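# Move red foam blocks from desks into tote

## Task

Move every red foam block on any desk in the room into the tote near the door, each fully inside the tote's rim. Nothing else may end up in or on the tote. Put nothing new on the floor. Keep the cartons standing upright on their desks. The robot must not tip over or end up leaning, or the task fails. Everything must stay in place without the robot holding it. Finish with the gripper open and the robot moved away.

## Robot and tools

Robot: a Hello Robot Stretch 3 with one arm. It has a two-wheel differential base (0.33 m long, 0.34 m wide) that cannot move sideways, a lift that carries the arm up and down a mast, and a telescoping arm that reaches out to the robot's RIGHT. A wrist (yaw, pitch, roll) and a two-finger gripper sit at the arm's end. To move the gripper forward or back you drive the base. Turns on the spot pivot about the point between the drive wheels, 0.05 m behind the front edge. With the arm in and the wrist folded, a turn sweeps a 0.28 m radius; an unfolded level wrist reaches beyond that.

Frames: the base frame has its origin on the floor between the drive wheels, x forward, y left, z up. hand_pose is reported in this frame, at the point where the closed fingertips meet. The odometry frame is the base frame at the scene's start; heading is positive to the left, -3.142 to 3.142.

Cameras: head_camera and nav_camera are on the head and aim with head_pan_rad and head_tilt_rad; wrist_camera rides on the gripper. Every successful execute_actions result ends with one image per camera, taken at the end of the call.

Tool execute_actions: argument actions, a list run in order (empty list just reports the state). Each action may have robot, steps (integer 1 to 450 control steps at 30 per second, default 1) and until (only together with steps). An action with only steps just waits. robot is one of: a single command; a list of up to 8 commands run one after the other, where an item may also be {"pause_s": seconds, max 15}; or {"stop": true}, which brakes everything and clears the queue. A command holds any of:
- base: exactly one key. translate_m is a relative drive in metres from where the base is when the command begins, forward positive, |value| at most 1. rotate_rad is a relative turn in radians, counter-clockwise (left) positive, |value| at most 3.2.
- joints: absolute targets by name; unnamed joints keep their previous target. Ranges: lift_m 0 to 1.1 m (arm height); arm_m 0 to 0.52 m (extension); wrist_yaw_rad -1.345 to 4.42 (0 along the arm, positive swings toward the front, 3.0 folded over the base); wrist_pitch_rad -1.57 to 0.451 (0 level, negative tips fingertips down); wrist_roll_rad -2.911 to 2.911 (0 fingers side by side); gripper_m -0.089 to 0.179 (larger is wider; actual fingertip gap is smaller by about 0.007 nearly closed to 0.025 fully open, zero below 0.007); head_pan_rad -3.953 to 1.73 (0 forward, positive left, -1.57 looks along the arm); head_tilt_rad -1.53 to 0.419 (negative looks down).
- contact_limits: {"arm_m": effort percent 1 to 100}, how hard the arm may push before it halts; lasts until the next arm_m command.
Any out-of-range or malformed value rejects the whole call. New commands take effect immediately and cancel the rest of an older queue. Base speed is 0.30 m/s and 1.9 rad/s only when stowed (lift_m under 0.30, arm_m under 0.03, wrist_yaw_rad over 2.54); otherwise 0.10 m/s and 0.63 rad/s.

until: {"robot": {"status": "ended"}} fires when nothing reads moving and no queue runs. You can also test fields, e.g. {"robot": {"lift_m": [">", 0.3], "base_status": ["!=", "moving"]}}, with =, !=, <, <=, >, >=. {"any": {"status": "ended"}} fires when any one motion or queue finishes.

Result lines: base_status shows progress as (translate_m done of goal); joint_goals and joint_status per joint; measured_speeds from encoders; refusals, queue (idle, running, done, dropped, stopped) and queue_left. Statuses: done, moving, off_target (came to rest short, may still push), contact_stop (lift or arm hit something and went slack), time_out, stopped, torque_fault (wrist servo off for 10 s). robot.on_its_own appears when the robot changed a goal itself, a joint is slack or off, a motor shows load at rest, or base_tilt drifts 3 degrees or more from the start. Lines starting refused: or dropped: name the failing goal (counting from 0); replaced: reports how an overridden motion ended. lidar_m gives 12 distances in 30-degree sectors (1st ahead, 4th left, 7th behind, 10th right) at 0.17 m height. wrist_depth_mm and head_depth_mm are 7x7 grids of depths in mm. motor_effort is in percent, with peak in brackets.

Tool zoom_image: camera (head_camera, nav_camera or wrist_camera) and region [x0, y0, x1, y1] in pixels of that camera's last image, origin top-left, at most 504 by 504.

Tool finished_scene: scene, the number of the scene being closed. Irreversible; call only after all motion has ended.

Gripping: command gripper_m smaller than the object's width to grasp; to release, open at least 0.02 beyond where the fingers touched. Readings and done do not confirm a grasp; check the wrist camera. Over-squeezing triggers a stall guard and things may slip.

Cautions: fold or unfold the wrist only with lift_m 0.32 to 0.95, wrist_pitch_rad -0.4 and roll near 0; after folding, lift can go down to 0.25. With yaw below -0.4 keep pitch at -0.5 or lower. Pushing on something rigid with the gripper above about 0.45 m can tip the robot; don't push twice after a contact_stop. Never drive while holding or pressing on something fixed. If the base snags or leans, reverse the last move in small steps, free the gripper, and lower lift_m to about 0.2 if still tipped. Lower objects gently into the tote rather than dropping them, don't knock cartons over, and watch for loose objects being nudged now and then.

Each tool is called by a JSON object that holds its "name" and its "arguments", one argument or row to a line.

## Session

{"name": "execute_actions", "arguments": {
  "actions": []
}}

Scene clock: 0.00 s.
robot.base_odometry: x=+0.000 y=+0.000 heading=+0.000 (m, m, rad; robot's odometry frame)
robot.turned_by_wheels: +0.000 (rad since the last result)
robot.turned_by_imu: +0.000 (rad since the last result)
robot.base_tilt: forward=-0.2 right=+0.9 (deg)
robot.lidar_m: 1.77 1.61 1.33 1.70 2.20 2.18 2.41 1.87 1.73 2.53 1.99 1.87
robot.head_depth_mm: 2044 2526 2492 2541 2562 2552 2189 / 2032 2372 2370 2404 2393 2437 2214 / 2039 2144 2145 2175 2177 2175 2113 / 1936 1955 1957 1958 1970 1976 2001 / 1808 1782 1807 1819 1817 1835 1841 / 1689 1669 1697 1674 1687 1704 1702 / 1561 1556 1555 1579 1578 1580 1583
robot.base_status: not_commanded
robot.joint_positions: lift_m=+0.375 arm_m=+0.001 wrist_yaw_rad=+3.038 wrist_pitch_rad=-0.381 wrist_roll_rad=+0.013 gripper_m=+0.037 head_pan_rad=+0.014 head_tilt_rad=-0.021
robot.joint_goals: lift_m=+0.375 arm_m=+0.001 wrist_yaw_rad=+3.038 wrist_pitch_rad=-0.381 wrist_roll_rad=+0.013 gripper_m=+0.037 head_pan_rad=+0.014 head_tilt_rad=-0.021
robot.joint_status: lift_m=not_commanded arm_m=not_commanded wrist_yaw_rad=not_commanded wrist_pitch_rad=not_commanded wrist_roll_rad=not_commanded gripper_m=not_commanded head_pan_rad=not_commanded head_tilt_rad=not_commanded
robot.measured_speeds: translate_m=+0.000 rotate_rad=+0.000 lift_m=+0.000 arm_m=+0.000 wrist_yaw_rad=+0.000 wrist_pitch_rad=+0.000 wrist_roll_rad=+0.000 head_pan_rad=+0.000 head_tilt_rad=+0.000
robot: refusals=0 queue=idle queue_left=0
robot.motor_effort: left_wheel=+0 right_wheel=+0 lift_m=+31 arm_m=-1 wrist_yaw_rad=+0 wrist_pitch_rad=+6 wrist_roll_rad=+0 gripper_m=+0 head_pan_rad=+0 head_tilt_rad=+1 (%)
robot.hand_pose: x=+0.0025 y=+0.0815 z=+0.3962 quat_wxyz=(+0.171, +0.704, +0.097, +0.682) (m; robot's base frame)
robot.wrist_depth_mm: - - - - - - - / - - - - - - - / - - - - - - - / 934 918 895 909 894 869 856 / 744 737 - 735 743 718 719 / 619 616 - 604 589 601 603 / 535 529 - 547 517 521 517
pictures: head_camera (sideways: a quarter turn clockwise sets it upright), nav_camera (sideways: a quarter turn counterclockwise sets it upright), wrist_camera
Images, in order (width x height): head_camera 896x504, nav_camera 672x504, wrist_camera 644x364.

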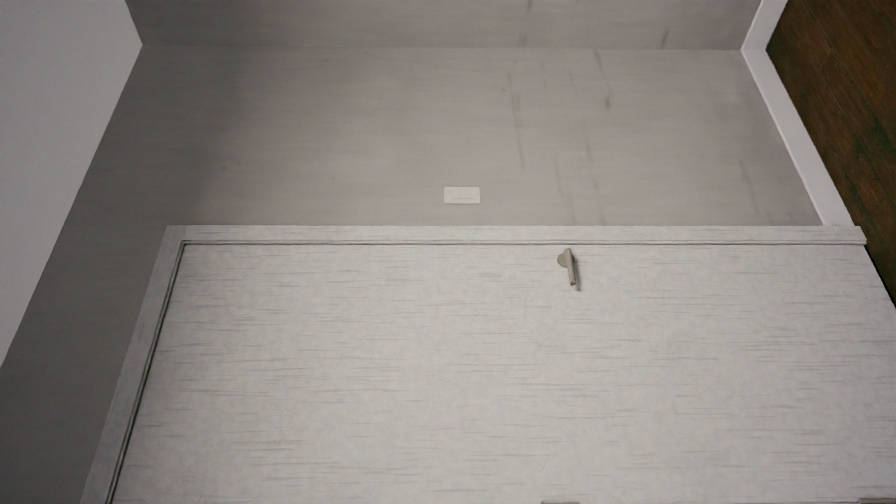

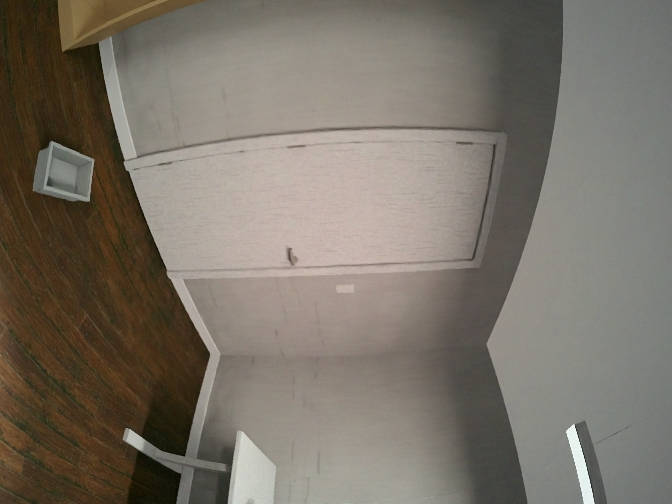

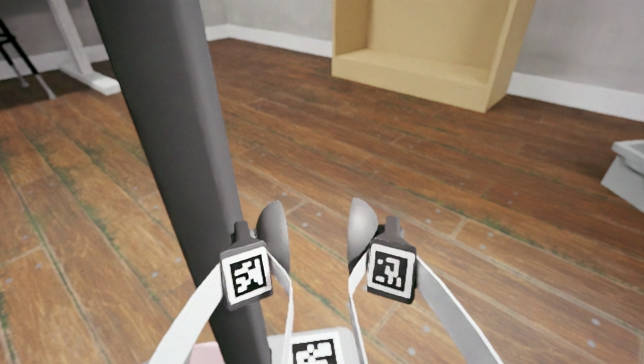

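{"name": "execute_actions", "arguments": {
  "actions": [
    {"robot":{"joints":{"head_pan_rad":0.6,"head_tilt_rad":-0.8}},"steps":100,"until":{"robot":{"status":"ended"}}}
  ]
}}

{"name": "execute_actions", "arguments": {
  "actions": [
    {"robot":{"joints":{"head_pan_rad":-1.3,"head_tilt_rad":-0.6}},"steps":100,"until":{"robot":{"status":"ended"}}}
  ]
}}

{"name": "execute_actions", "arguments": {
  "actions": [
    {"robot":{"joints":{"head_pan_rad":-2.8,"head_tilt_rad":-0.6}},"steps":100,"until":{"robot":{"status":"ended"}}}
  ]
}}

{"name": "execute_actions", "arguments": {
  "actions": [
    {"robot":{"joints":{"head_pan_rad":1.7,"head_tilt_rad":-0.6}},"steps":150,"until":{"robot":{"status":"ended"}}}
  ]
}}

Scene clock: 11.80 s.
robot.base_odometry: x=+0.000 y=+0.000 heading=+0.000 (m, m, rad; robot's odometry frame)
robot.turned_by_wheels: +0.000 (rad since the last result)
robot.turned_by_imu: +0.001 (rad since the last result)
robot.base_tilt: forward=-0.1 right=+0.9 (deg)
robot.lidar_m: 1.77 1.61 1.33 1.70 2.20 2.18 2.42 1.87 1.73 2.53 1.99 1.87
robot.head_depth_mm: 1429 1629 1909 1778 1509 1293 1141 / 1419 1628 1880 1756 1504 1294 1135 / 1420 1617 1898 1737 1468 1294 1144 / 1410 1599 1866 1800 1508 1308 1146 / 1396 1588 1841 1809 1518 1310 1145 / 1387 1568 1757 1761 1531 1311 1156 / 1321 1401 1735 1731 1534 1324 1173
robot.base_status: not_commanded
robot.joint_positions: lift_m=+0.375 arm_m=+0.001 wrist_yaw_rad=+3.038 wrist_pitch_rad=-0.381 wrist_roll_rad=+0.013 gripper_m=+0.037 head_pan_rad=+0.593 head_tilt_rad=-0.790
robot.joint_goals: lift_m=+0.375 arm_m=+0.001 wrist_yaw_rad=+3.038 wrist_pitch_rad=-0.381 wrist_roll_rad=+0.013 gripper_m=+0.037 head_pan_rad=+0.600 head_tilt_rad=-0.800
robot.joint_status: lift_m=not_commanded arm_m=not_commanded wrist_yaw_rad=not_commanded wrist_pitch_rad=not_commanded wrist_roll_rad=not_commanded gripper_m=not_commanded head_pan_rad=done head_tilt_rad=done
robot.measured_speeds: translate_m=+0.000 rotate_rad=+0.000 lift_m=+0.000 arm_m=+0.000 wrist_yaw_rad=+0.000 wrist_pitch_rad=+0.000 wrist_roll_rad=+0.000 head_pan_rad=+0.000 head_tilt_rad=+0.000
robot: refusals=0 queue=done queue_left=0
robot.motor_effort: left_wheel=-1(0) right_wheel=+0(1) lift_m=+31(31) arm_m=-1(0) wrist_yaw_rad=+0(0) wrist_pitch_rad=+6(6) wrist_roll_rad=+0(0) gripper_m=+1(1) head_pan_rad=+4(51) head_tilt_rad=-3(27) (%)
robot.hand_pose: x=+0.0025 y=+0.0815 z=+0.3962 quat_wxyz=(+0.171, +0.704, +0.097, +0.682) (m; robot's base frame)
robot.wrist_depth_mm: - - - - - - - / - - - - - - - / - - - - - - - / 930 912 902 892 895 883 845 / 745 735 - 729 735 727 721 / 614 615 - 607 591 597 602 / 529 527 - 553 521 520 514
pictures: head_camera (sideways: a quarter turn clockwise sets it upright), nav_camera (sideways: a quarter turn counterclockwise sets it upright), wrist_camera
camera_calibration (this result's frames):
head_camera: T_world_to_cam=[[-0.611786, -0.42048, -0.670011, 0.894963], [-0.588232, 0.808137, 0.0299505, -0.0308976], [0.528867, 0.412445, -0.741747, 0.919431], [0, 0, 0, 1]] pos_world=[0.0430943, 0.0220683, 1.28255]
nav_camera: T_world_to_cam=[[0.636751, 0.369901, 0.676551, -0.840257], [0.556441, -0.827841, -0.0710894, 0.137303], [0.53378, 0.421727, -0.732957, 0.900285], [0, 0, 0, 1]] pos_world=[-0.0219205, 0.0448025, 1.23811]
wrist_camera: T_world_to_cam=[[0.987811, -0.154464, -0.0192337, 0.0176184], [-0.1012, -0.543419, -0.833339, 0.407735], [0.118269, 0.825128, -0.552427, 0.313894], [0, 0, 0, 1]] pos_world=[-0.0132647, -0.0347109, 0.513524]
Images, in order (width x height): head_camera 896x504, nav_camera 672x504, wrist_camera 644x364.

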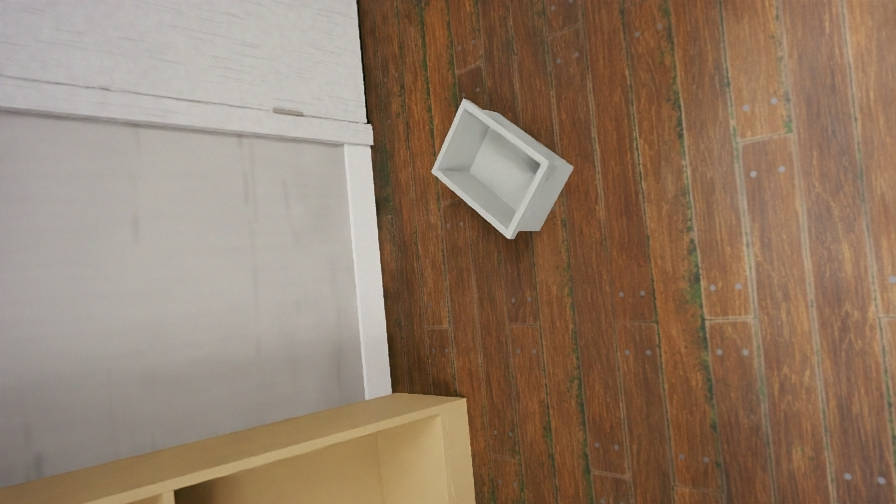

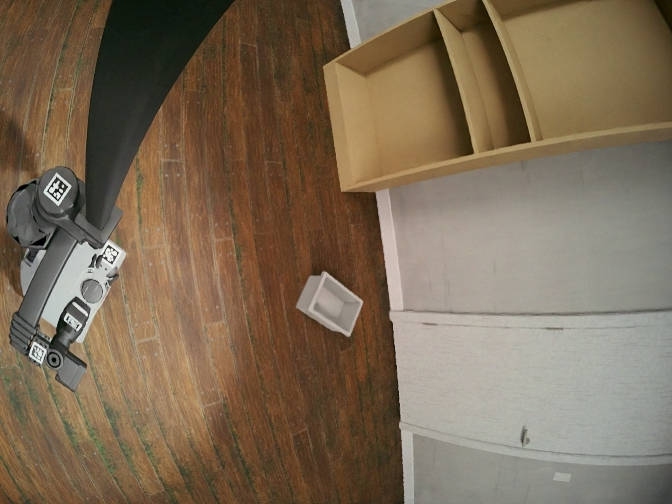

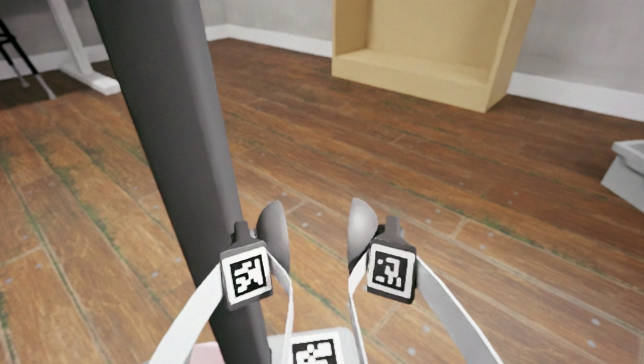

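Scene clock: 13.27 s.
robot.base_odometry: x=+0.000 y=+0.000 heading=+0.000 (m, m, rad; robot's odometry frame)
robot.turned_by_wheels: +0.000 (rad since the last result)
robot.turned_by_imu: +0.000 (rad since the last result)
robot.base_tilt: forward=-0.1 right=+1.0 (deg)
robot.lidar_m: 1.77 1.61 1.33 1.69 2.20 2.17 2.41 1.87 1.74 2.53 1.99 1.87
robot.head_depth_mm: 2378 2670 2898 2262 1741 1432 1230 / 2286 2522 2767 2227 1754 1448 1226 / 2185 2396 2626 2226 1747 1437 1228 / 2069 2194 2549 2224 1769 1453 1237 / 2014 2062 2450 2243 1770 1456 1242 / 1945 1576 2357 2284 1794 1457 1235 / 1890 1934 1565 2286 1781 1474 1246
robot.base_status: not_commanded
robot.joint_positions: lift_m=+0.375 arm_m=+0.001 wrist_yaw_rad=+3.038 wrist_pitch_rad=-0.381 wrist_roll_rad=+0.013 gripper_m=+0.037 head_pan_rad=-1.293 head_tilt_rad=-0.606
robot.joint_goals: lift_m=+0.375 arm_m=+0.001 wrist_yaw_rad=+3.038 wrist_pitch_rad=-0.381 wrist_roll_rad=+0.013 gripper_m=+0.037 head_pan_rad=-1.300 head_tilt_rad=-0.600
robot.joint_status: lift_m=not_commanded arm_m=not_commanded wrist_yaw_rad=not_commanded wrist_pitch_rad=not_commanded wrist_roll_rad=not_commanded gripper_m=not_commanded head_pan_rad=done head_tilt_rad=done
robot.measured_speeds: translate_m=+0.000 rotate_rad=+0.000 lift_m=+0.000 arm_m=+0.000 wrist_yaw_rad=+0.000 wrist_pitch_rad=+0.000 wrist_roll_rad=+0.000 head_pan_rad=+0.000 head_tilt_rad=+0.000
robot: refusals=0 queue=done queue_left=0
robot.motor_effort: left_wheel=+0(1) right_wheel=+0(0) lift_m=+32(31) arm_m=-1(1) wrist_yaw_rad=+0(1) wrist_pitch_rad=+6(6) wrist_roll_rad=+0(0) gripper_m=+0(0) head_pan_rad=-5(57) head_tilt_rad=+2(14) (%)
robot.hand_pose: x=+0.0025 y=+0.0815 z=+0.3962 quat_wxyz=(+0.171, +0.704, +0.097, +0.682) (m; robot's base frame)
robot.wrist_depth_mm: - - - - - - - / - - - - - - - / - - - - - - - / 924 904 919 912 902 897 839 / 737 734 - 718 737 717 721 / 622 613 - 609 591 598 600 / 531 531 - 546 522 520 518
pictures: head_camera (sideways: a quarter turn clockwise sets it upright), nav_camera (sideways: a quarter turn counterclockwise sets it upright), wrist_camera
camera_calibration (this result's frames):
head_camera: T_world_to_cam=[[-0.173495, 0.582497, -0.794101, 1.05402], [0.949209, 0.313819, 0.022813, -0.03099], [0.262492, -0.74981, -0.607357, 0.746257], [0, 0, 0, 1]] pos_world=[0.0163956, -0.0446856, 1.29095]
nav_camera: T_world_to_cam=[[0.117379, -0.589553, 0.799155, -0.996882], [-0.955872, -0.285303, -0.0700757, 0.145225], [0.269315, -0.755665, -0.597026, 0.725091], [0, 0, 0, 1]] pos_world=[0.060553, 0.00164368, 1.23974]
wrist_camera: T_world_to_cam=[[0.987811, -0.154464, -0.0192337, 0.0176184], [-0.1012, -0.543419, -0.833339, 0.407735], [0.118269, 0.825128, -0.552427, 0.313894], [0, 0, 0, 1]] pos_world=[-0.0132647, -0.0347109, 0.513524]
Images, in order (width x height): head_camera 896x504, nav_camera 672x504, wrist_camera 644x364.

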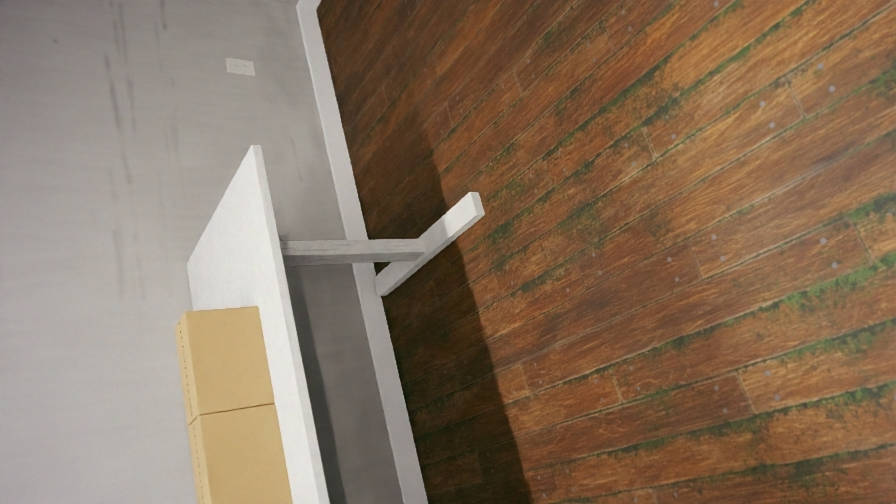

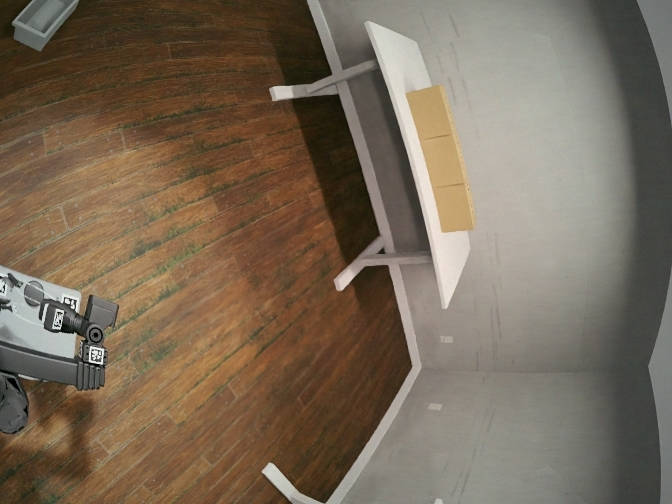

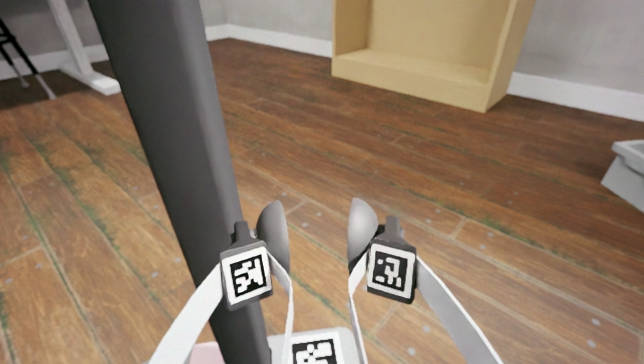

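Scene clock: 14.57 s.
robot.base_odometry: x=+0.000 y=+0.000 heading=+0.000 (m, m, rad; robot's odometry frame)
robot.turned_by_wheels: +0.000 (rad since the last result)
robot.turned_by_imu: +0.000 (rad since the last result)
robot.base_tilt: forward=-0.1 right=+0.8 (deg)
robot.lidar_m: 1.77 1.61 1.34 1.69 2.21 2.18 2.40 1.87 1.73 2.53 1.98 1.87
robot.head_depth_mm: 2154 2404 2674 2205 1746 1445 1227 / 2090 2298 2618 2231 1762 1449 1243 / 1981 1775 2407 2151 1766 1446 1231 / 1867 1448 2355 2246 1763 1453 1230 / 1817 1367 2311 2273 1775 1471 1242 / 1793 1336 2212 2283 1781 1474 1240 / 1726 1278 2159 2305 1782 1475 1243
robot.base_status: not_commanded
robot.joint_positions: lift_m=+0.375 arm_m=+0.001 wrist_yaw_rad=+3.038 wrist_pitch_rad=-0.381 wrist_roll_rad=+0.013 gripper_m=+0.037 head_pan_rad=-2.793 head_tilt_rad=-0.606
robot.joint_goals: lift_m=+0.375 arm_m=+0.001 wrist_yaw_rad=+3.038 wrist_pitch_rad=-0.381 wrist_roll_rad=+0.013 gripper_m=+0.037 head_pan_rad=-2.800 head_tilt_rad=-0.600
robot.joint_status: lift_m=not_commanded arm_m=not_commanded wrist_yaw_rad=not_commanded wrist_pitch_rad=not_commanded wrist_roll_rad=not_commanded gripper_m=not_commanded head_pan_rad=done head_tilt_rad=done
robot.measured_speeds: translate_m=+0.000 rotate_rad=+0.000 lift_m=+0.000 arm_m=+0.000 wrist_yaw_rad=+0.000 wrist_pitch_rad=+0.000 wrist_roll_rad=+0.000 head_pan_rad=+0.000 head_tilt_rad=+0.000
robot: refusals=0 queue=done queue_left=0
robot.motor_effort: left_wheel=-1(0) right_wheel=+0(0) lift_m=+32(31) arm_m=-1(2) wrist_yaw_rad=-1(0) wrist_pitch_rad=+6(5) wrist_roll_rad=+0(0) gripper_m=+0(0) head_pan_rad=-4(57) head_tilt_rad=+2(2) (%)
robot.hand_pose: x=+0.0025 y=+0.0815 z=+0.3962 quat_wxyz=(+0.171, +0.704, +0.097, +0.682) (m; robot's base frame)
robot.wrist_depth_mm: - - - - - - - / - - - - - - - / - - - - - - - / 907 907 905 892 894 881 855 / 732 754 - 738 731 720 710 / 615 618 - 615 588 609 600 / 530 525 - 546 530 520 519
pictures: head_camera (sideways: a quarter turn clockwise sets it upright), nav_camera (sideways: a quarter turn counterclockwise sets it upright), wrist_camera
camera_calibration (this result's frames):
head_camera: T_world_to_cam=[[0.568753, 0.214267, -0.794109, 1.0495], [0.380187, -0.924628, 0.0228124, -0.0275183], [-0.729368, -0.314885, -0.607347, 0.752294], [0, 0, 0, 1]] pos_world=[-0.0377453, -0.0134312, 1.29095]
nav_camera: T_world_to_cam=[[-0.579762, -0.158791, 0.799163, -0.99264], [-0.352214, 0.933292, -0.0700756, 0.141543], [-0.734726, -0.322104, -0.597016, 0.731202], [0, 0, 0, 1]] pos_world=[0.0115912, -0.0542005, 1.23974]
wrist_camera: T_world_to_cam=[[0.987811, -0.154464, -0.0192338, 0.0176184], [-0.1012, -0.543419, -0.833339, 0.407735], [0.118269, 0.825128, -0.552427, 0.313894], [0, 0, 0, 1]] pos_world=[-0.0132647, -0.0347109, 0.513524]
Images, in order (width x height): head_camera 896x504, nav_camera 672x504, wrist_camera 644x364.

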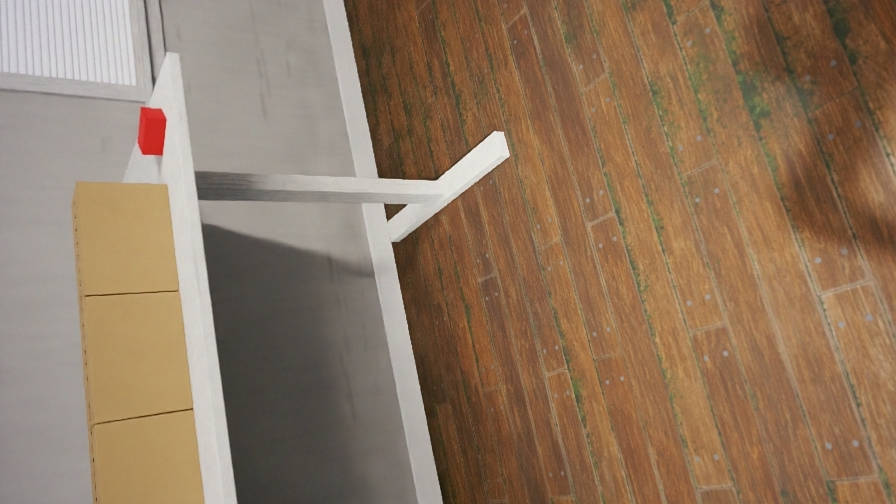

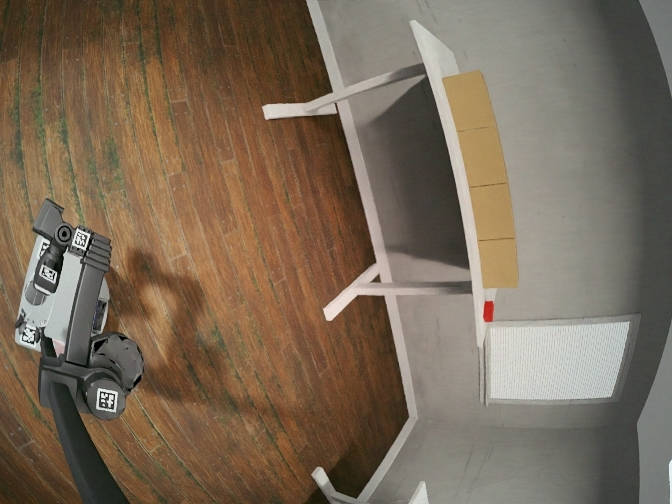

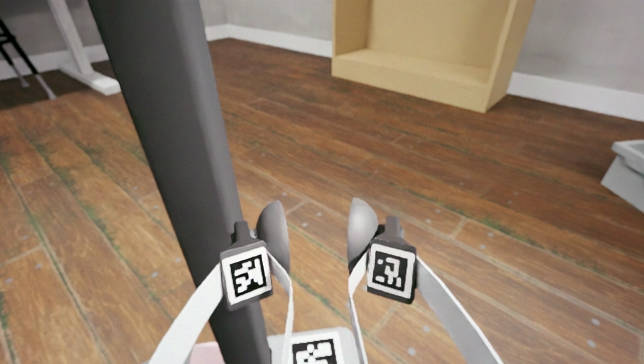

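Scene clock: 17.17 s.
robot.base_odometry: x=+0.000 y=+0.000 heading=+0.000 (m, m, rad; robot's odometry frame)
robot.turned_by_wheels: +0.000 (rad since the last result)
robot.turned_by_imu: +0.000 (rad since the last result)
robot.base_tilt: forward=-0.1 right=+0.9 (deg)
robot.lidar_m: 1.77 1.61 1.33 1.70 2.20 2.17 2.41 1.87 1.73 2.53 1.99 1.87
robot.head_depth_mm: 1775 1898 1748 1936 1756 1437 1222 / 1960 2154 2369 2226 1748 1445 1228 / 2240 2453 2676 2215 1761 1439 1240 / 2470 2757 2931 2238 1769 1447 1240 / 2364 2613 2796 2274 1765 1454 1253 / 2221 2452 2662 2312 1830 - - / 2142 2347 - - - - -
robot.base_status: not_commanded
robot.joint_positions: lift_m=+0.375 arm_m=+0.001 wrist_yaw_rad=+3.038 wrist_pitch_rad=-0.381 wrist_roll_rad=+0.013 gripper_m=+0.037 head_pan_rad=+1.693 head_tilt_rad=-0.606
robot.joint_goals: lift_m=+0.375 arm_m=+0.001 wrist_yaw_rad=+3.038 wrist_pitch_rad=-0.381 wrist_roll_rad=+0.013 gripper_m=+0.037 head_pan_rad=+1.700 head_tilt_rad=-0.600
robot.joint_status: lift_m=not_commanded arm_m=not_commanded wrist_yaw_rad=not_commanded wrist_pitch_rad=not_commanded wrist_roll_rad=not_commanded gripper_m=not_commanded head_pan_rad=done head_tilt_rad=done
robot.measured_speeds: translate_m=+0.000 rotate_rad=+0.000 lift_m=+0.000 arm_m=+0.000 wrist_yaw_rad=+0.000 wrist_pitch_rad=+0.000 wrist_roll_rad=+0.000 head_pan_rad=+0.000 head_tilt_rad=+0.000
robot: refusals=0 queue=done queue_left=0
robot.motor_effort: left_wheel=+0(1) right_wheel=+0(0) lift_m=+31(31) arm_m=-1(2) wrist_yaw_rad=+0(0) wrist_pitch_rad=+6(6) wrist_roll_rad=+0(0) gripper_m=+0(0) head_pan_rad=+4(57) head_tilt_rad=+2(1) (%)
robot.hand_pose: x=+0.0025 y=+0.0815 z=+0.3962 quat_wxyz=(+0.171, +0.704, +0.097, +0.682) (m; robot's base frame)
robot.wrist_depth_mm: - - - - - - - / - - - - - - - / - - - - - - - / 928 931 893 907 900 887 845 / 745 732 - 718 728 723 711 / 611 607 - 612 588 606 599 / 532 529 - 546 524 523 515
pictures: head_camera (sideways: a quarter turn clockwise sets it upright), nav_camera (sideways: a quarter turn counterclockwise sets it upright), wrist_camera
camera_calibration (this result's frames):
head_camera: T_world_to_cam=[[0.0808344, -0.602233, -0.794217, 1.05262], [-0.986448, -0.16248, 0.0228051, -0.0191722], [-0.142779, 0.781611, -0.607206, 0.748532], [0, 0, 0, 1]] pos_world=[0.00287447, 0.0457448, 1.29096]
nav_camera: T_world_to_cam=[[-0.024304, 0.600481, 0.79927, -0.996168], [0.988598, 0.133284, -0.0700734, 0.133361], [-0.148608, 0.788453, -0.596873, 0.727441], [0, 0, 0, 1]] pos_world=[-0.0479481, 0.00685136, 1.23974]
wrist_camera: T_world_to_cam=[[0.987811, -0.154464, -0.0192338, 0.0176184], [-0.1012, -0.543419, -0.833339, 0.407735], [0.118269, 0.825128, -0.552427, 0.313894], [0, 0, 0, 1]] pos_world=[-0.0132647, -0.0347109, 0.513524]
Images, in order (width x height): head_camera 896x504, nav_camera 672x504, wrist_camera 644x364.

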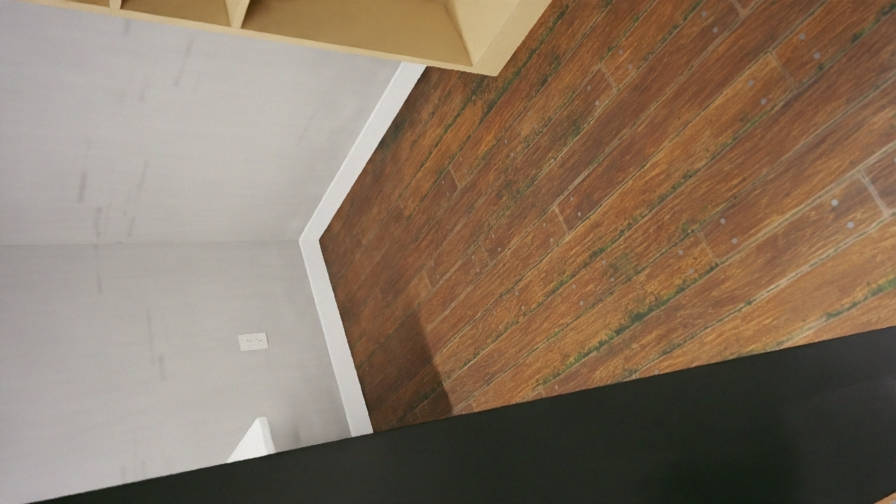

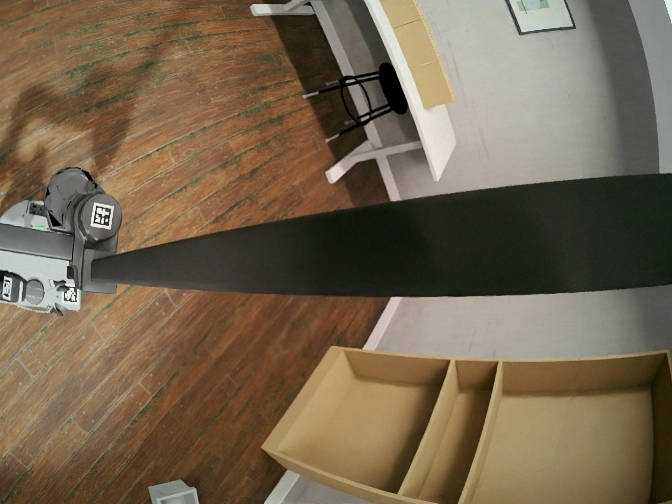

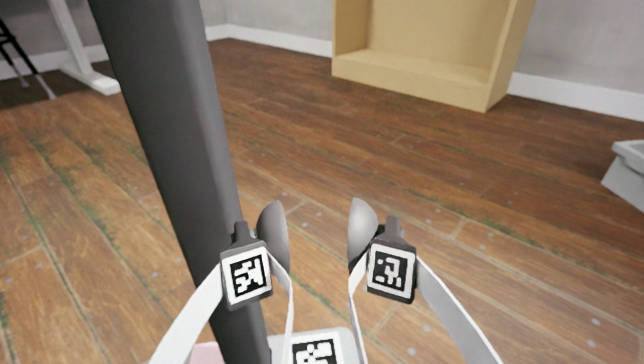

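{"name": "execute_actions", "arguments": {
  "actions": [
    {"robot":{"joints":{"head_pan_rad":-3.8,"head_tilt_rad":-0.2}},"steps":150,"until":{"robot":{"status":"ended"}}}
  ]
}}

{"name": "execute_actions", "arguments": {
  "actions": [
    {"robot":{"joints":{"head_pan_rad":-2.5,"head_tilt_rad":-0.2}},"steps":150,"until":{"robot":{"status":"ended"}}}
  ]
}}

Scene clock: 26.57 s.
robot.base_odometry: x=+0.000 y=+0.000 heading=+0.000 (m, m, rad; robot's odometry frame)
robot.turned_by_wheels: +0.000 (rad since the last result)
robot.turned_by_imu: +0.001 (rad since the last result)
robot.base_tilt: forward=-0.1 right=+0.8 (deg)
robot.lidar_m: 1.77 1.61 1.33 1.69 2.20 2.18 2.41 1.87 1.73 2.53 1.99 1.87
robot.head_depth_mm: 2127 2201 2300 2361 2184 2146 1684 / 2176 2250 2345 1901 2005 2111 1687 / 2232 2306 2453 1913 2645 2237 1687 / 2302 2362 2482 1934 2720 2251 1688 / 2355 2403 2585 2602 2709 2228 1694 / 2426 2500 2610 2675 2827 2238 1694 / 2470 2572 2657 2807 2930 2230 1696
robot.base_status: not_commanded
robot.joint_positions: lift_m=+0.375 arm_m=+0.001 wrist_yaw_rad=+3.038 wrist_pitch_rad=-0.381 wrist_roll_rad=+0.013 gripper_m=+0.037 head_pan_rad=-3.793 head_tilt_rad=-0.211
robot.joint_goals: lift_m=+0.375 arm_m=+0.001 wrist_yaw_rad=+3.038 wrist_pitch_rad=-0.381 wrist_roll_rad=+0.013 gripper_m=+0.037 head_pan_rad=-3.800 head_tilt_rad=-0.200
robot.joint_status: lift_m=not_commanded arm_m=not_commanded wrist_yaw_rad=not_commanded wrist_pitch_rad=not_commanded wrist_roll_rad=not_commanded gripper_m=not_commanded head_pan_rad=done head_tilt_rad=done
robot.measured_speeds: translate_m=+0.000 rotate_rad=+0.000 lift_m=+0.000 arm_m=+0.000 wrist_yaw_rad=+0.000 wrist_pitch_rad=+0.000 wrist_roll_rad=+0.000 head_pan_rad=+0.000 head_tilt_rad=+0.000
robot: refusals=0 queue=done queue_left=0
robot.motor_effort: left_wheel=+0(0) right_wheel=+0(0) lift_m=+31(31) arm_m=-1(1) wrist_yaw_rad=-1(0) wrist_pitch_rad=+6(6) wrist_roll_rad=+0(0) gripper_m=+0(1) head_pan_rad=-6(59) head_tilt_rad=+3(20) (%)
robot.hand_pose: x=+0.0025 y=+0.0815 z=+0.3962 quat_wxyz=(+0.171, +0.704, +0.097, +0.682) (m; robot's base frame)
robot.wrist_depth_mm: - - - - - - - / - - - - - - - / - - - - - - - / 916 907 914 909 892 884 852 / 740 741 - 721 735 715 721 / 616 615 - 613 588 607 598 / 531 534 - 547 521 516 517
pictures: head_camera (sideways: a quarter turn clockwise sets it upright), nav_camera (sideways: a quarter turn counterclockwise sets it upright), wrist_camera
camera_calibration (this result's frames):
head_camera: T_world_to_cam=[[0.207235, -0.149171, -0.966851, 1.27705], [-0.56818, -0.822888, 0.00517605, 0.00122012], [-0.796383, 0.548273, -0.255287, 0.294584], [0, 0, 0, 1]] pos_world=[-0.0293552, 0.0299912, 1.30992]
nav_camera: T_world_to_cam=[[-0.165482, 0.187631, 0.9682, -1.21569], [0.574322, 0.816423, -0.0600562, 0.122881], [-0.801729, 0.54612, -0.242864, 0.270763], [0, 0, 0, 1]] pos_world=[-0.0546701, -0.02009, 1.25017]
Images, in order (width x height): head_camera 896x504, nav_camera 672x504, wrist_camera 644x364.

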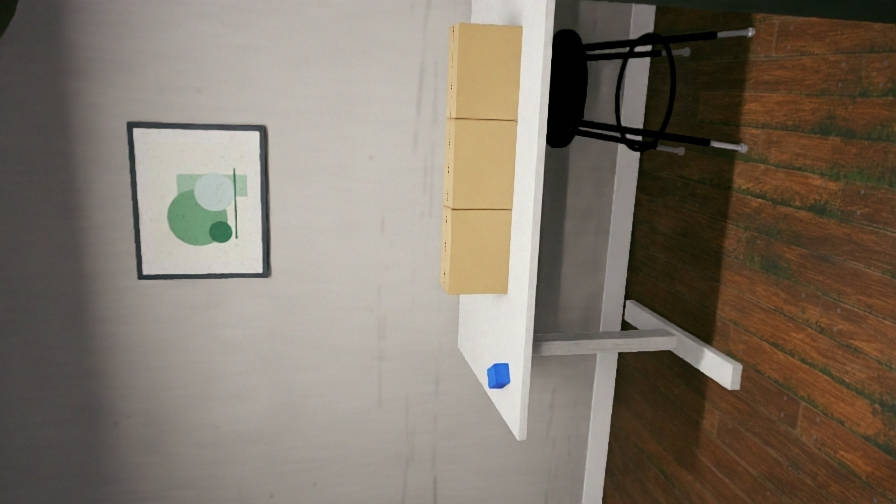

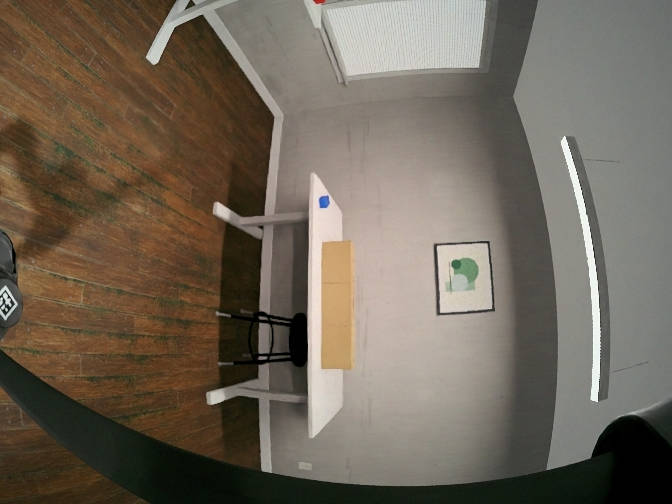

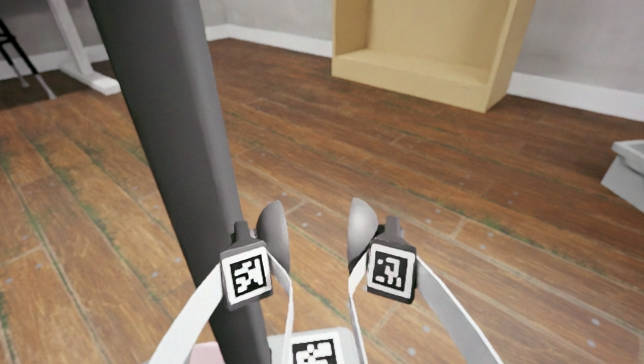

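Scene clock: 27.80 s.
robot.base_odometry: x=+0.000 y=+0.000 heading=+0.000 (m, m, rad; robot's odometry frame)
robot.turned_by_wheels: +0.000 (rad since the last result)
robot.turned_by_imu: +0.000 (rad since the last result)
robot.base_tilt: forward=-0.2 right=+0.8 (deg)
robot.lidar_m: 1.77 1.62 1.33 1.70 2.21 2.18 2.41 1.87 1.73 2.53 1.99 1.87
robot.head_depth_mm: 1940 2048 2104 1486 2271 2144 1672 / 1941 2020 2080 1488 2264 2231 1679 / 1932 2031 2108 1471 2271 2215 1682 / 1933 1993 2064 1462 2281 2226 1695 / 1917 1980 2063 1445 2250 2229 1694 / 1905 1981 2083 1433 2235 2260 1688 / 1896 1975 2058 1714 2173 2050 1636
robot.base_status: not_commanded
robot.joint_positions: lift_m=+0.375 arm_m=+0.001 wrist_yaw_rad=+3.038 wrist_pitch_rad=-0.381 wrist_roll_rad=+0.013 gripper_m=+0.037 head_pan_rad=-2.507 head_tilt_rad=-0.211
robot.joint_goals: lift_m=+0.375 arm_m=+0.001 wrist_yaw_rad=+3.038 wrist_pitch_rad=-0.381 wrist_roll_rad=+0.013 gripper_m=+0.037 head_pan_rad=-2.500 head_tilt_rad=-0.200
robot.joint_status: lift_m=not_commanded arm_m=not_commanded wrist_yaw_rad=not_commanded wrist_pitch_rad=not_commanded wrist_roll_rad=not_commanded gripper_m=not_commanded head_pan_rad=done head_tilt_rad=done
robot.measured_speeds: translate_m=+0.000 rotate_rad=+0.000 lift_m=+0.000 arm_m=+0.000 wrist_yaw_rad=+0.000 wrist_pitch_rad=+0.000 wrist_roll_rad=+0.000 head_pan_rad=+0.000 head_tilt_rad=+0.000
robot: refusals=0 queue=done queue_left=0
robot.motor_effort: left_wheel=+0(1) right_wheel=+0(0) lift_m=+32(31) arm_m=-1(2) wrist_yaw_rad=-1(0) wrist_pitch_rad=+6(6) wrist_roll_rad=+0(0) gripper_m=+0(1) head_pan_rad=+5(58) head_tilt_rad=+3(4) (%)
robot.hand_pose: x=+0.0025 y=+0.0815 z=+0.3962 quat_wxyz=(+0.171, +0.704, +0.097, +0.682) (m; robot's base frame)
robot.wrist_depth_mm: - - - - - - - / - - - - - - - / - - - - - - - / 921 910 920 897 888 884 839 / 741 741 - 722 731 713 715 / 609 619 - 604 598 602 598 / 526 534 - 549 526 517 512
pictures: head_camera (sideways: a quarter turn clockwise sets it upright), nav_camera (sideways: a quarter turn counterclockwise sets it upright), wrist_camera
camera_calibration (this result's frames):
head_camera: T_world_to_cam=[[0.201403, 0.15684, -0.96687, 1.27711], [0.629743, -0.776786, 0.00517258, -0.00608272], [-0.75024, -0.609922, -0.255216, 0.294209], [0, 0, 0, 1]] pos_world=[-0.0326561, -0.0255823, 1.30992]
nav_camera: T_world_to_cam=[[-0.226559, -0.105951, 0.968218, -1.21534], [-0.621815, 0.780859, -0.0600534, 0.130174], [-0.749678, -0.615658, -0.242792, 0.270352], [0, 0, 0, 1]] pos_world=[0.0082738, -0.06397, 1.25018]
Images, in order (width x height): head_camera 896x504, nav_camera 672x504, wrist_camera 644x364.

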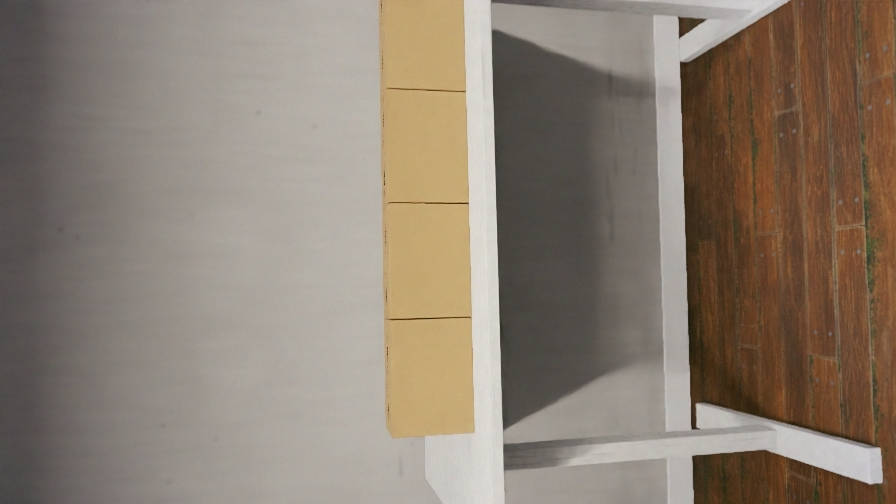

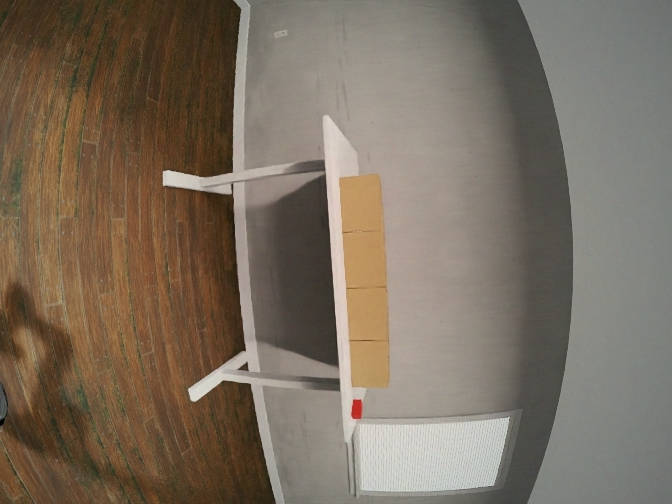

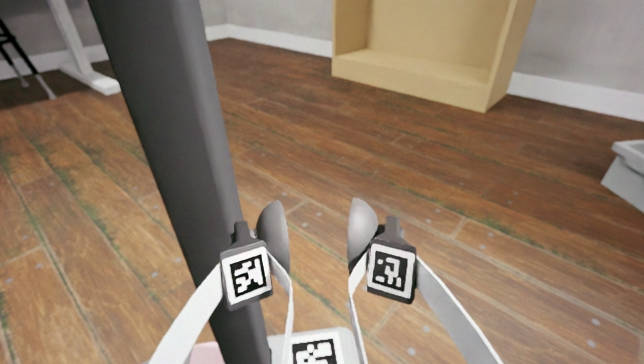

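{"name": "execute_actions", "arguments": {
  "actions": [
    {"robot":[{"base":{"translate_m":-1.0},"joints":{"lift_m":0.28,"head_pan_rad":-1.57,"head_tilt_rad":-0.6}},{"base":{"translate_m":-0.15}},{"base":{"rotate_rad":-0.89}}],"steps":450,"until":{"robot":{"status":"ended"}}}
  ]
}}

Scene clock: 57.90 s.
robot.base_odometry: x=-1.150 y=+0.000 heading=-0.890 (m, m, rad; robot's odometry frame)
robot.turned_by_wheels: -0.890 (rad since the last result)
robot.turned_by_imu: -0.896 (rad since the last result)
robot.base_tilt: forward=-0.1 right=+0.8 (deg)
robot.lidar_m: 2.59 2.89 2.59 2.20 2.56 1.56 1.27 1.81 1.35 0.83 1.34 1.43
robot.head_depth_mm: 1084 1195 1334 1418 1662 1448 1230 / 1086 1195 1268 608 1694 1468 1227 / 1083 1175 851 603 1661 1420 1242 / 1084 1173 855 615 1647 1439 1245 / 1082 1159 687 617 1714 1468 1235 / 1074 1136 608 619 1677 1466 1249 / 1084 1134 606 621 1686 1483 1244
robot.base_status: done (rotate_rad -0.8899 of -0.8900)
robot.joint_positions: lift_m=+0.280 arm_m=+0.001 wrist_yaw_rad=+3.038 wrist_pitch_rad=-0.382 wrist_roll_rad=+0.013 gripper_m=+0.037 head_pan_rad=-1.577 head_tilt_rad=-0.593
robot.joint_goals: lift_m=+0.280 arm_m=+0.001 wrist_yaw_rad=+3.038 wrist_pitch_rad=-0.382 wrist_roll_rad=+0.013 gripper_m=+0.037 head_pan_rad=-1.570 head_tilt_rad=-0.600
robot.joint_status: lift_m=done arm_m=not_commanded wrist_yaw_rad=not_commanded wrist_pitch_rad=not_commanded wrist_roll_rad=not_commanded gripper_m=not_commanded head_pan_rad=done head_tilt_rad=done
robot.measured_speeds: translate_m=+0.000 rotate_rad=+0.000 lift_m=+0.000 arm_m=+0.000 wrist_yaw_rad=+0.000 wrist_pitch_rad=+0.000 wrist_roll_rad=+0.000 head_pan_rad=+0.000 head_tilt_rad=+0.000
robot: refusals=0 queue=done queue_left=0
robot.motor_effort: left_wheel=+3(13) right_wheel=-3(8) lift_m=+25(32) arm_m=-2(1) wrist_yaw_rad=-1(1) wrist_pitch_rad=+6(6) wrist_roll_rad=+0(0) gripper_m=+0(0) head_pan_rad=+5(58) head_tilt_rad=-2(19) (%)
robot.hand_pose: x=+0.0025 y=+0.0814 z=+0.3011 quat_wxyz=(+0.171, +0.704, +0.097, +0.682) (m; robot's base frame)
robot.wrist_depth_mm: - - - - - - - / - - - - - - - / 978 976 943 953 941 937 923 / 749 741 730 729 737 724 703 / 597 597 - 588 602 579 585 / 501 517 - 513 481 488 486 / 443 - - - 418 422 418
pictures: head_camera (sideways: a quarter turn clockwise sets it upright), nav_camera (sideways: a quarter turn counterclockwise sets it upright), wrist_camera
camera_calibration (this result's frames):
head_camera: T_world_to_cam=[[-0.00339434, 0.597296, -0.802014, 1.06329], [0.999119, 0.0355797, 0.0222693, -0.030587], [0.0418368, -0.801231, -0.59689, 0.733986], [0, 0, 0, 1]] pos_world=[0.00346165, -0.04592, 1.29157]
nav_camera: T_world_to_cam=[[-0.0524499, -0.58828, 0.806954, -1.00601], [-0.997529, -0.00696183, -0.0699121, 0.145268], [0.0467458, -0.808627, -0.586461, 0.712704], [0, 0, 0, 1]] pos_world=[0.0588274, -0.0144946, 1.23994]
wrist_camera: T_world_to_cam=[[0.98781, -0.154479, -0.0191938, 0.0157722], [-0.101268, -0.544068, -0.832907, 0.328336], [0.118224, 0.824698, -0.55308, 0.261662], [0, 0, 0, 1]] pos_world=[-0.0132647, -0.0347185, 0.418496]
Images, in order (width x height): head_camera 896x504, nav_camera 672x504, wrist_camera 644x364.

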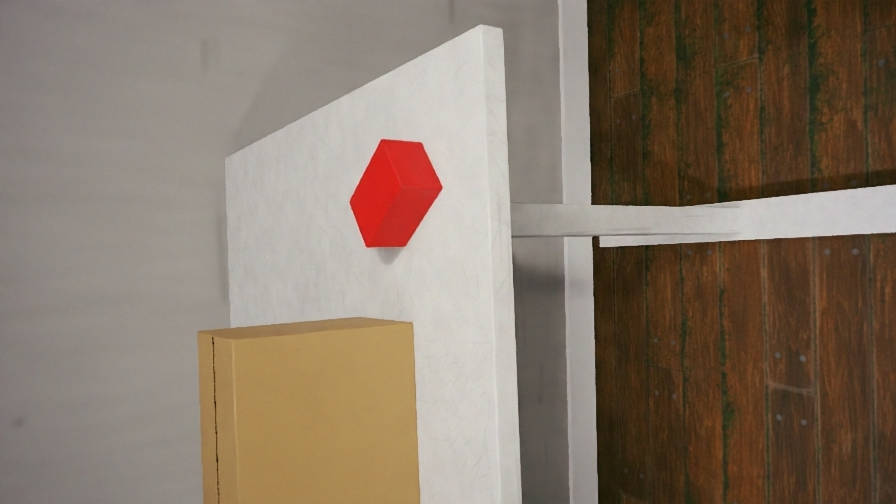

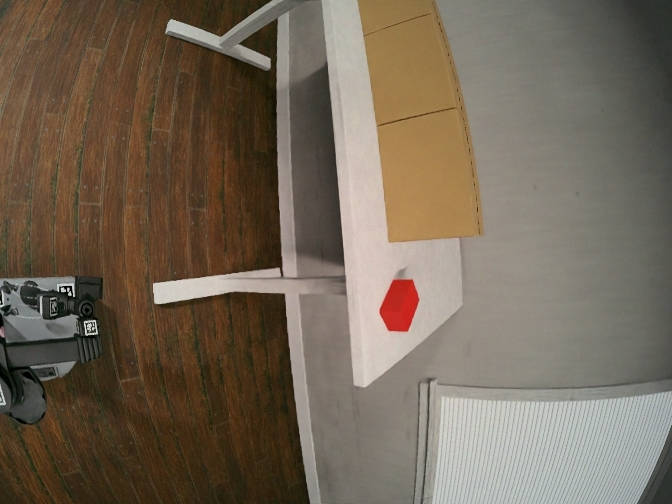

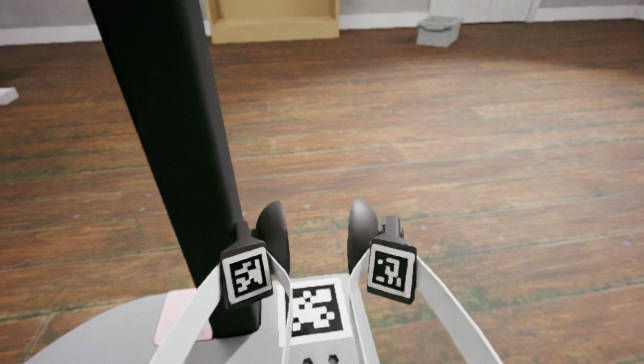

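{"name": "zoom_image", "arguments": {
  "camera": "head_camera",
  "region": [300,100,500,280]
}}

{"name": "execute_actions", "arguments": {
  "actions": [
    {"robot":[{"joints":{"lift_m":0.9}},{"joints":{"lift_m":1.1,"wrist_yaw_rad":0.0,"wrist_pitch_rad":-0.9,"gripper_m":0.15}}],"steps":450,"until":{"robot":{"status":"ended"}}}
  ]
}}

Region (300, 100, 500, 280) of head_camera's 896x504 image, scaled by 2.520, with more detail than that image has; it fills the top 454 rows of this view, and the rest is white.

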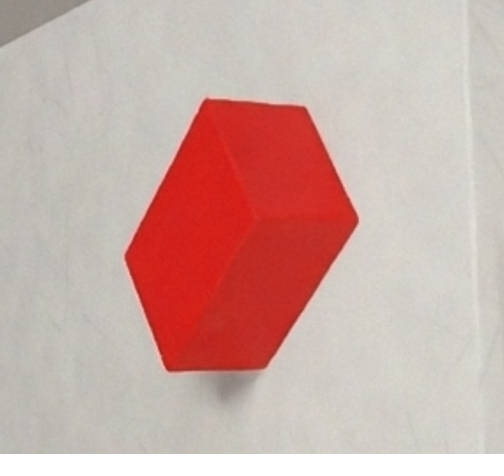

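Scene clock: 76.77 s.
robot.base_odometry: x=-1.150 y=+0.000 heading=-0.890 (m, m, rad; robot's odometry frame)
robot.turned_by_wheels: +0.000 (rad since the last result)
robot.turned_by_imu: +0.002 (rad since the last result)
robot.base_tilt: forward=-0.1 right=+0.9 (deg)
robot.lidar_m: 2.59 2.88 2.60 2.20 2.56 1.56 1.27 1.81 1.35 0.83 1.34 1.43
robot.head_depth_mm: - - - - - - 1210 / - - - - - - 1219 / - - - - - - 1202 / 1078 1176 902 589 1649 1435 1240 / 1082 1155 688 617 1694 1447 1245 / 1075 1149 606 618 1679 1479 1254 / 1085 1145 605 622 1694 1478 1259
robot.base_status: done (rotate_rad -0.8899 of -0.8900)
robot.joint_positions: lift_m=+1.100 arm_m=+0.001 wrist_yaw_rad=+0.002 wrist_pitch_rad=-0.907 wrist_roll_rad=+0.013 gripper_m=+0.150 head_pan_rad=-1.577 head_tilt_rad=-0.593
robot.joint_goals: lift_m=+1.100 arm_m=+0.001 wrist_yaw_rad=+0.000 wrist_pitch_rad=-0.900 wrist_roll_rad=+0.013 gripper_m=+0.150 head_pan_rad=-1.570 head_tilt_rad=-0.600
robot.joint_status: lift_m=done arm_m=not_commanded wrist_yaw_rad=done wrist_pitch_rad=done wrist_roll_rad=not_commanded gripper_m=done head_pan_rad=done head_tilt_rad=done
robot.measured_speeds: translate_m=+0.000 rotate_rad=+0.000 lift_m=+0.000 arm_m=+0.000 wrist_yaw_rad=+0.000 wrist_pitch_rad=+0.000 wrist_roll_rad=+0.000 head_pan_rad=+0.000 head_tilt_rad=+0.000
robot: refusals=0 queue=done queue_left=0
robot.motor_effort: left_wheel=+4(4) right_wheel=-3(3) lift_m=+37(39) arm_m=-1(1) wrist_yaw_rad=-2(2) wrist_pitch_rad=+3(5) wrist_roll_rad=+0(0) gripper_m=+0(83) head_pan_rad=+4(4) head_tilt_rad=-1(3) (%)
robot.hand_pose: x=-0.0214 y=-0.2851 z=+1.0218 quat_wxyz=(+0.632, +0.308, -0.639, -0.312) (m; robot's base frame)
robot.wrist_depth_mm: 325 323 328 328 331 - - / - - - - - - - / - - - - - - - / - - - - - - - / - - - - - - - / - - - - - - - / - - - - - - -
pictures: head_camera (sideways: a quarter turn clockwise sets it upright), nav_camera (sideways: a quarter turn counterclockwise sets it upright), wrist_camera
camera_calibration (this result's frames):
head_camera: T_world_to_cam=[[-0.00339427, 0.597296, -0.802014, 1.06329], [0.999119, 0.0355796, 0.0222693, -0.030587], [0.0418367, -0.801231, -0.59689, 0.733986], [0, 0, 0, 1]] pos_world=[0.00346164, -0.04592, 1.29157]
nav_camera: T_world_to_cam=[[-0.05245, -0.58828, 0.806954, -1.00601], [-0.997529, -0.00696172, -0.0699121, 0.145268], [0.0467457, -0.808627, -0.586461, 0.712704], [0, 0, 0, 1]] pos_world=[0.0588274, -0.0144946, 1.23994]
wrist_camera: T_world_to_cam=[[-0.99857, 0.0526809, 0.00909245, -0.0157346], [0.0431524, 0.894691, -0.444597, 0.743325], [-0.0315567, -0.443569, -0.895685, 0.950654], [0, 0, 0, 1]] pos_world=[-0.0177888, -0.242536, 1.18211]
Images, in order (width x height): head_camera 896x504, nav_camera 672x504, wrist_camera 644x364.

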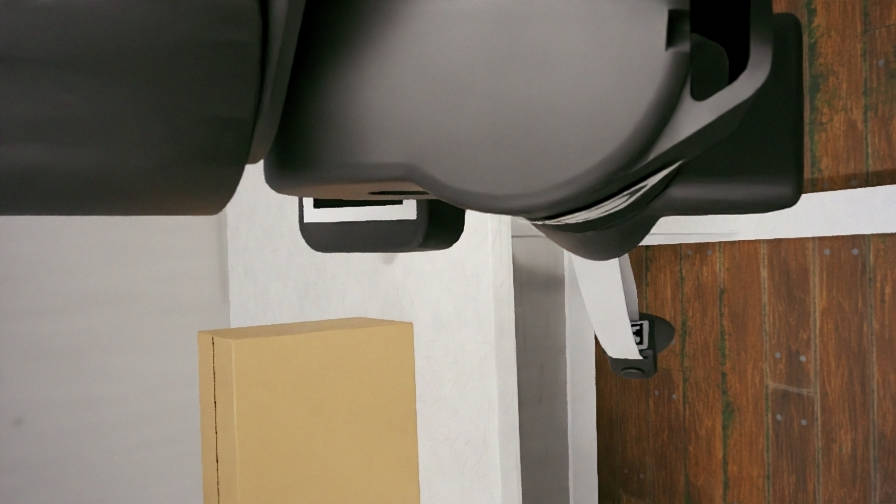

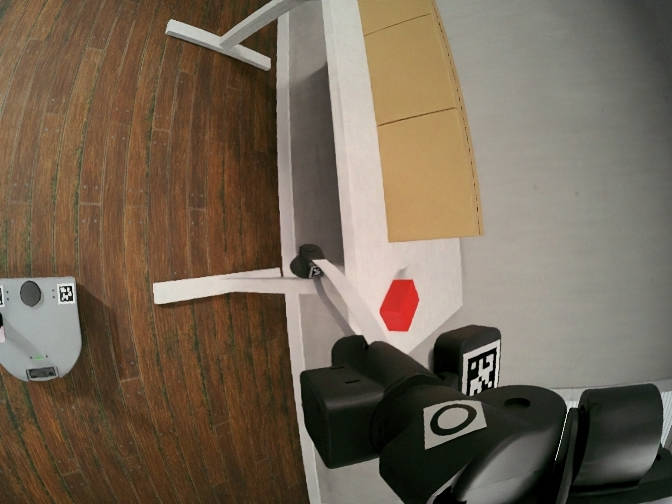

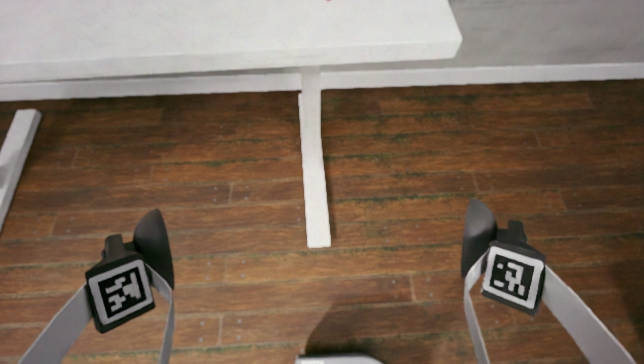

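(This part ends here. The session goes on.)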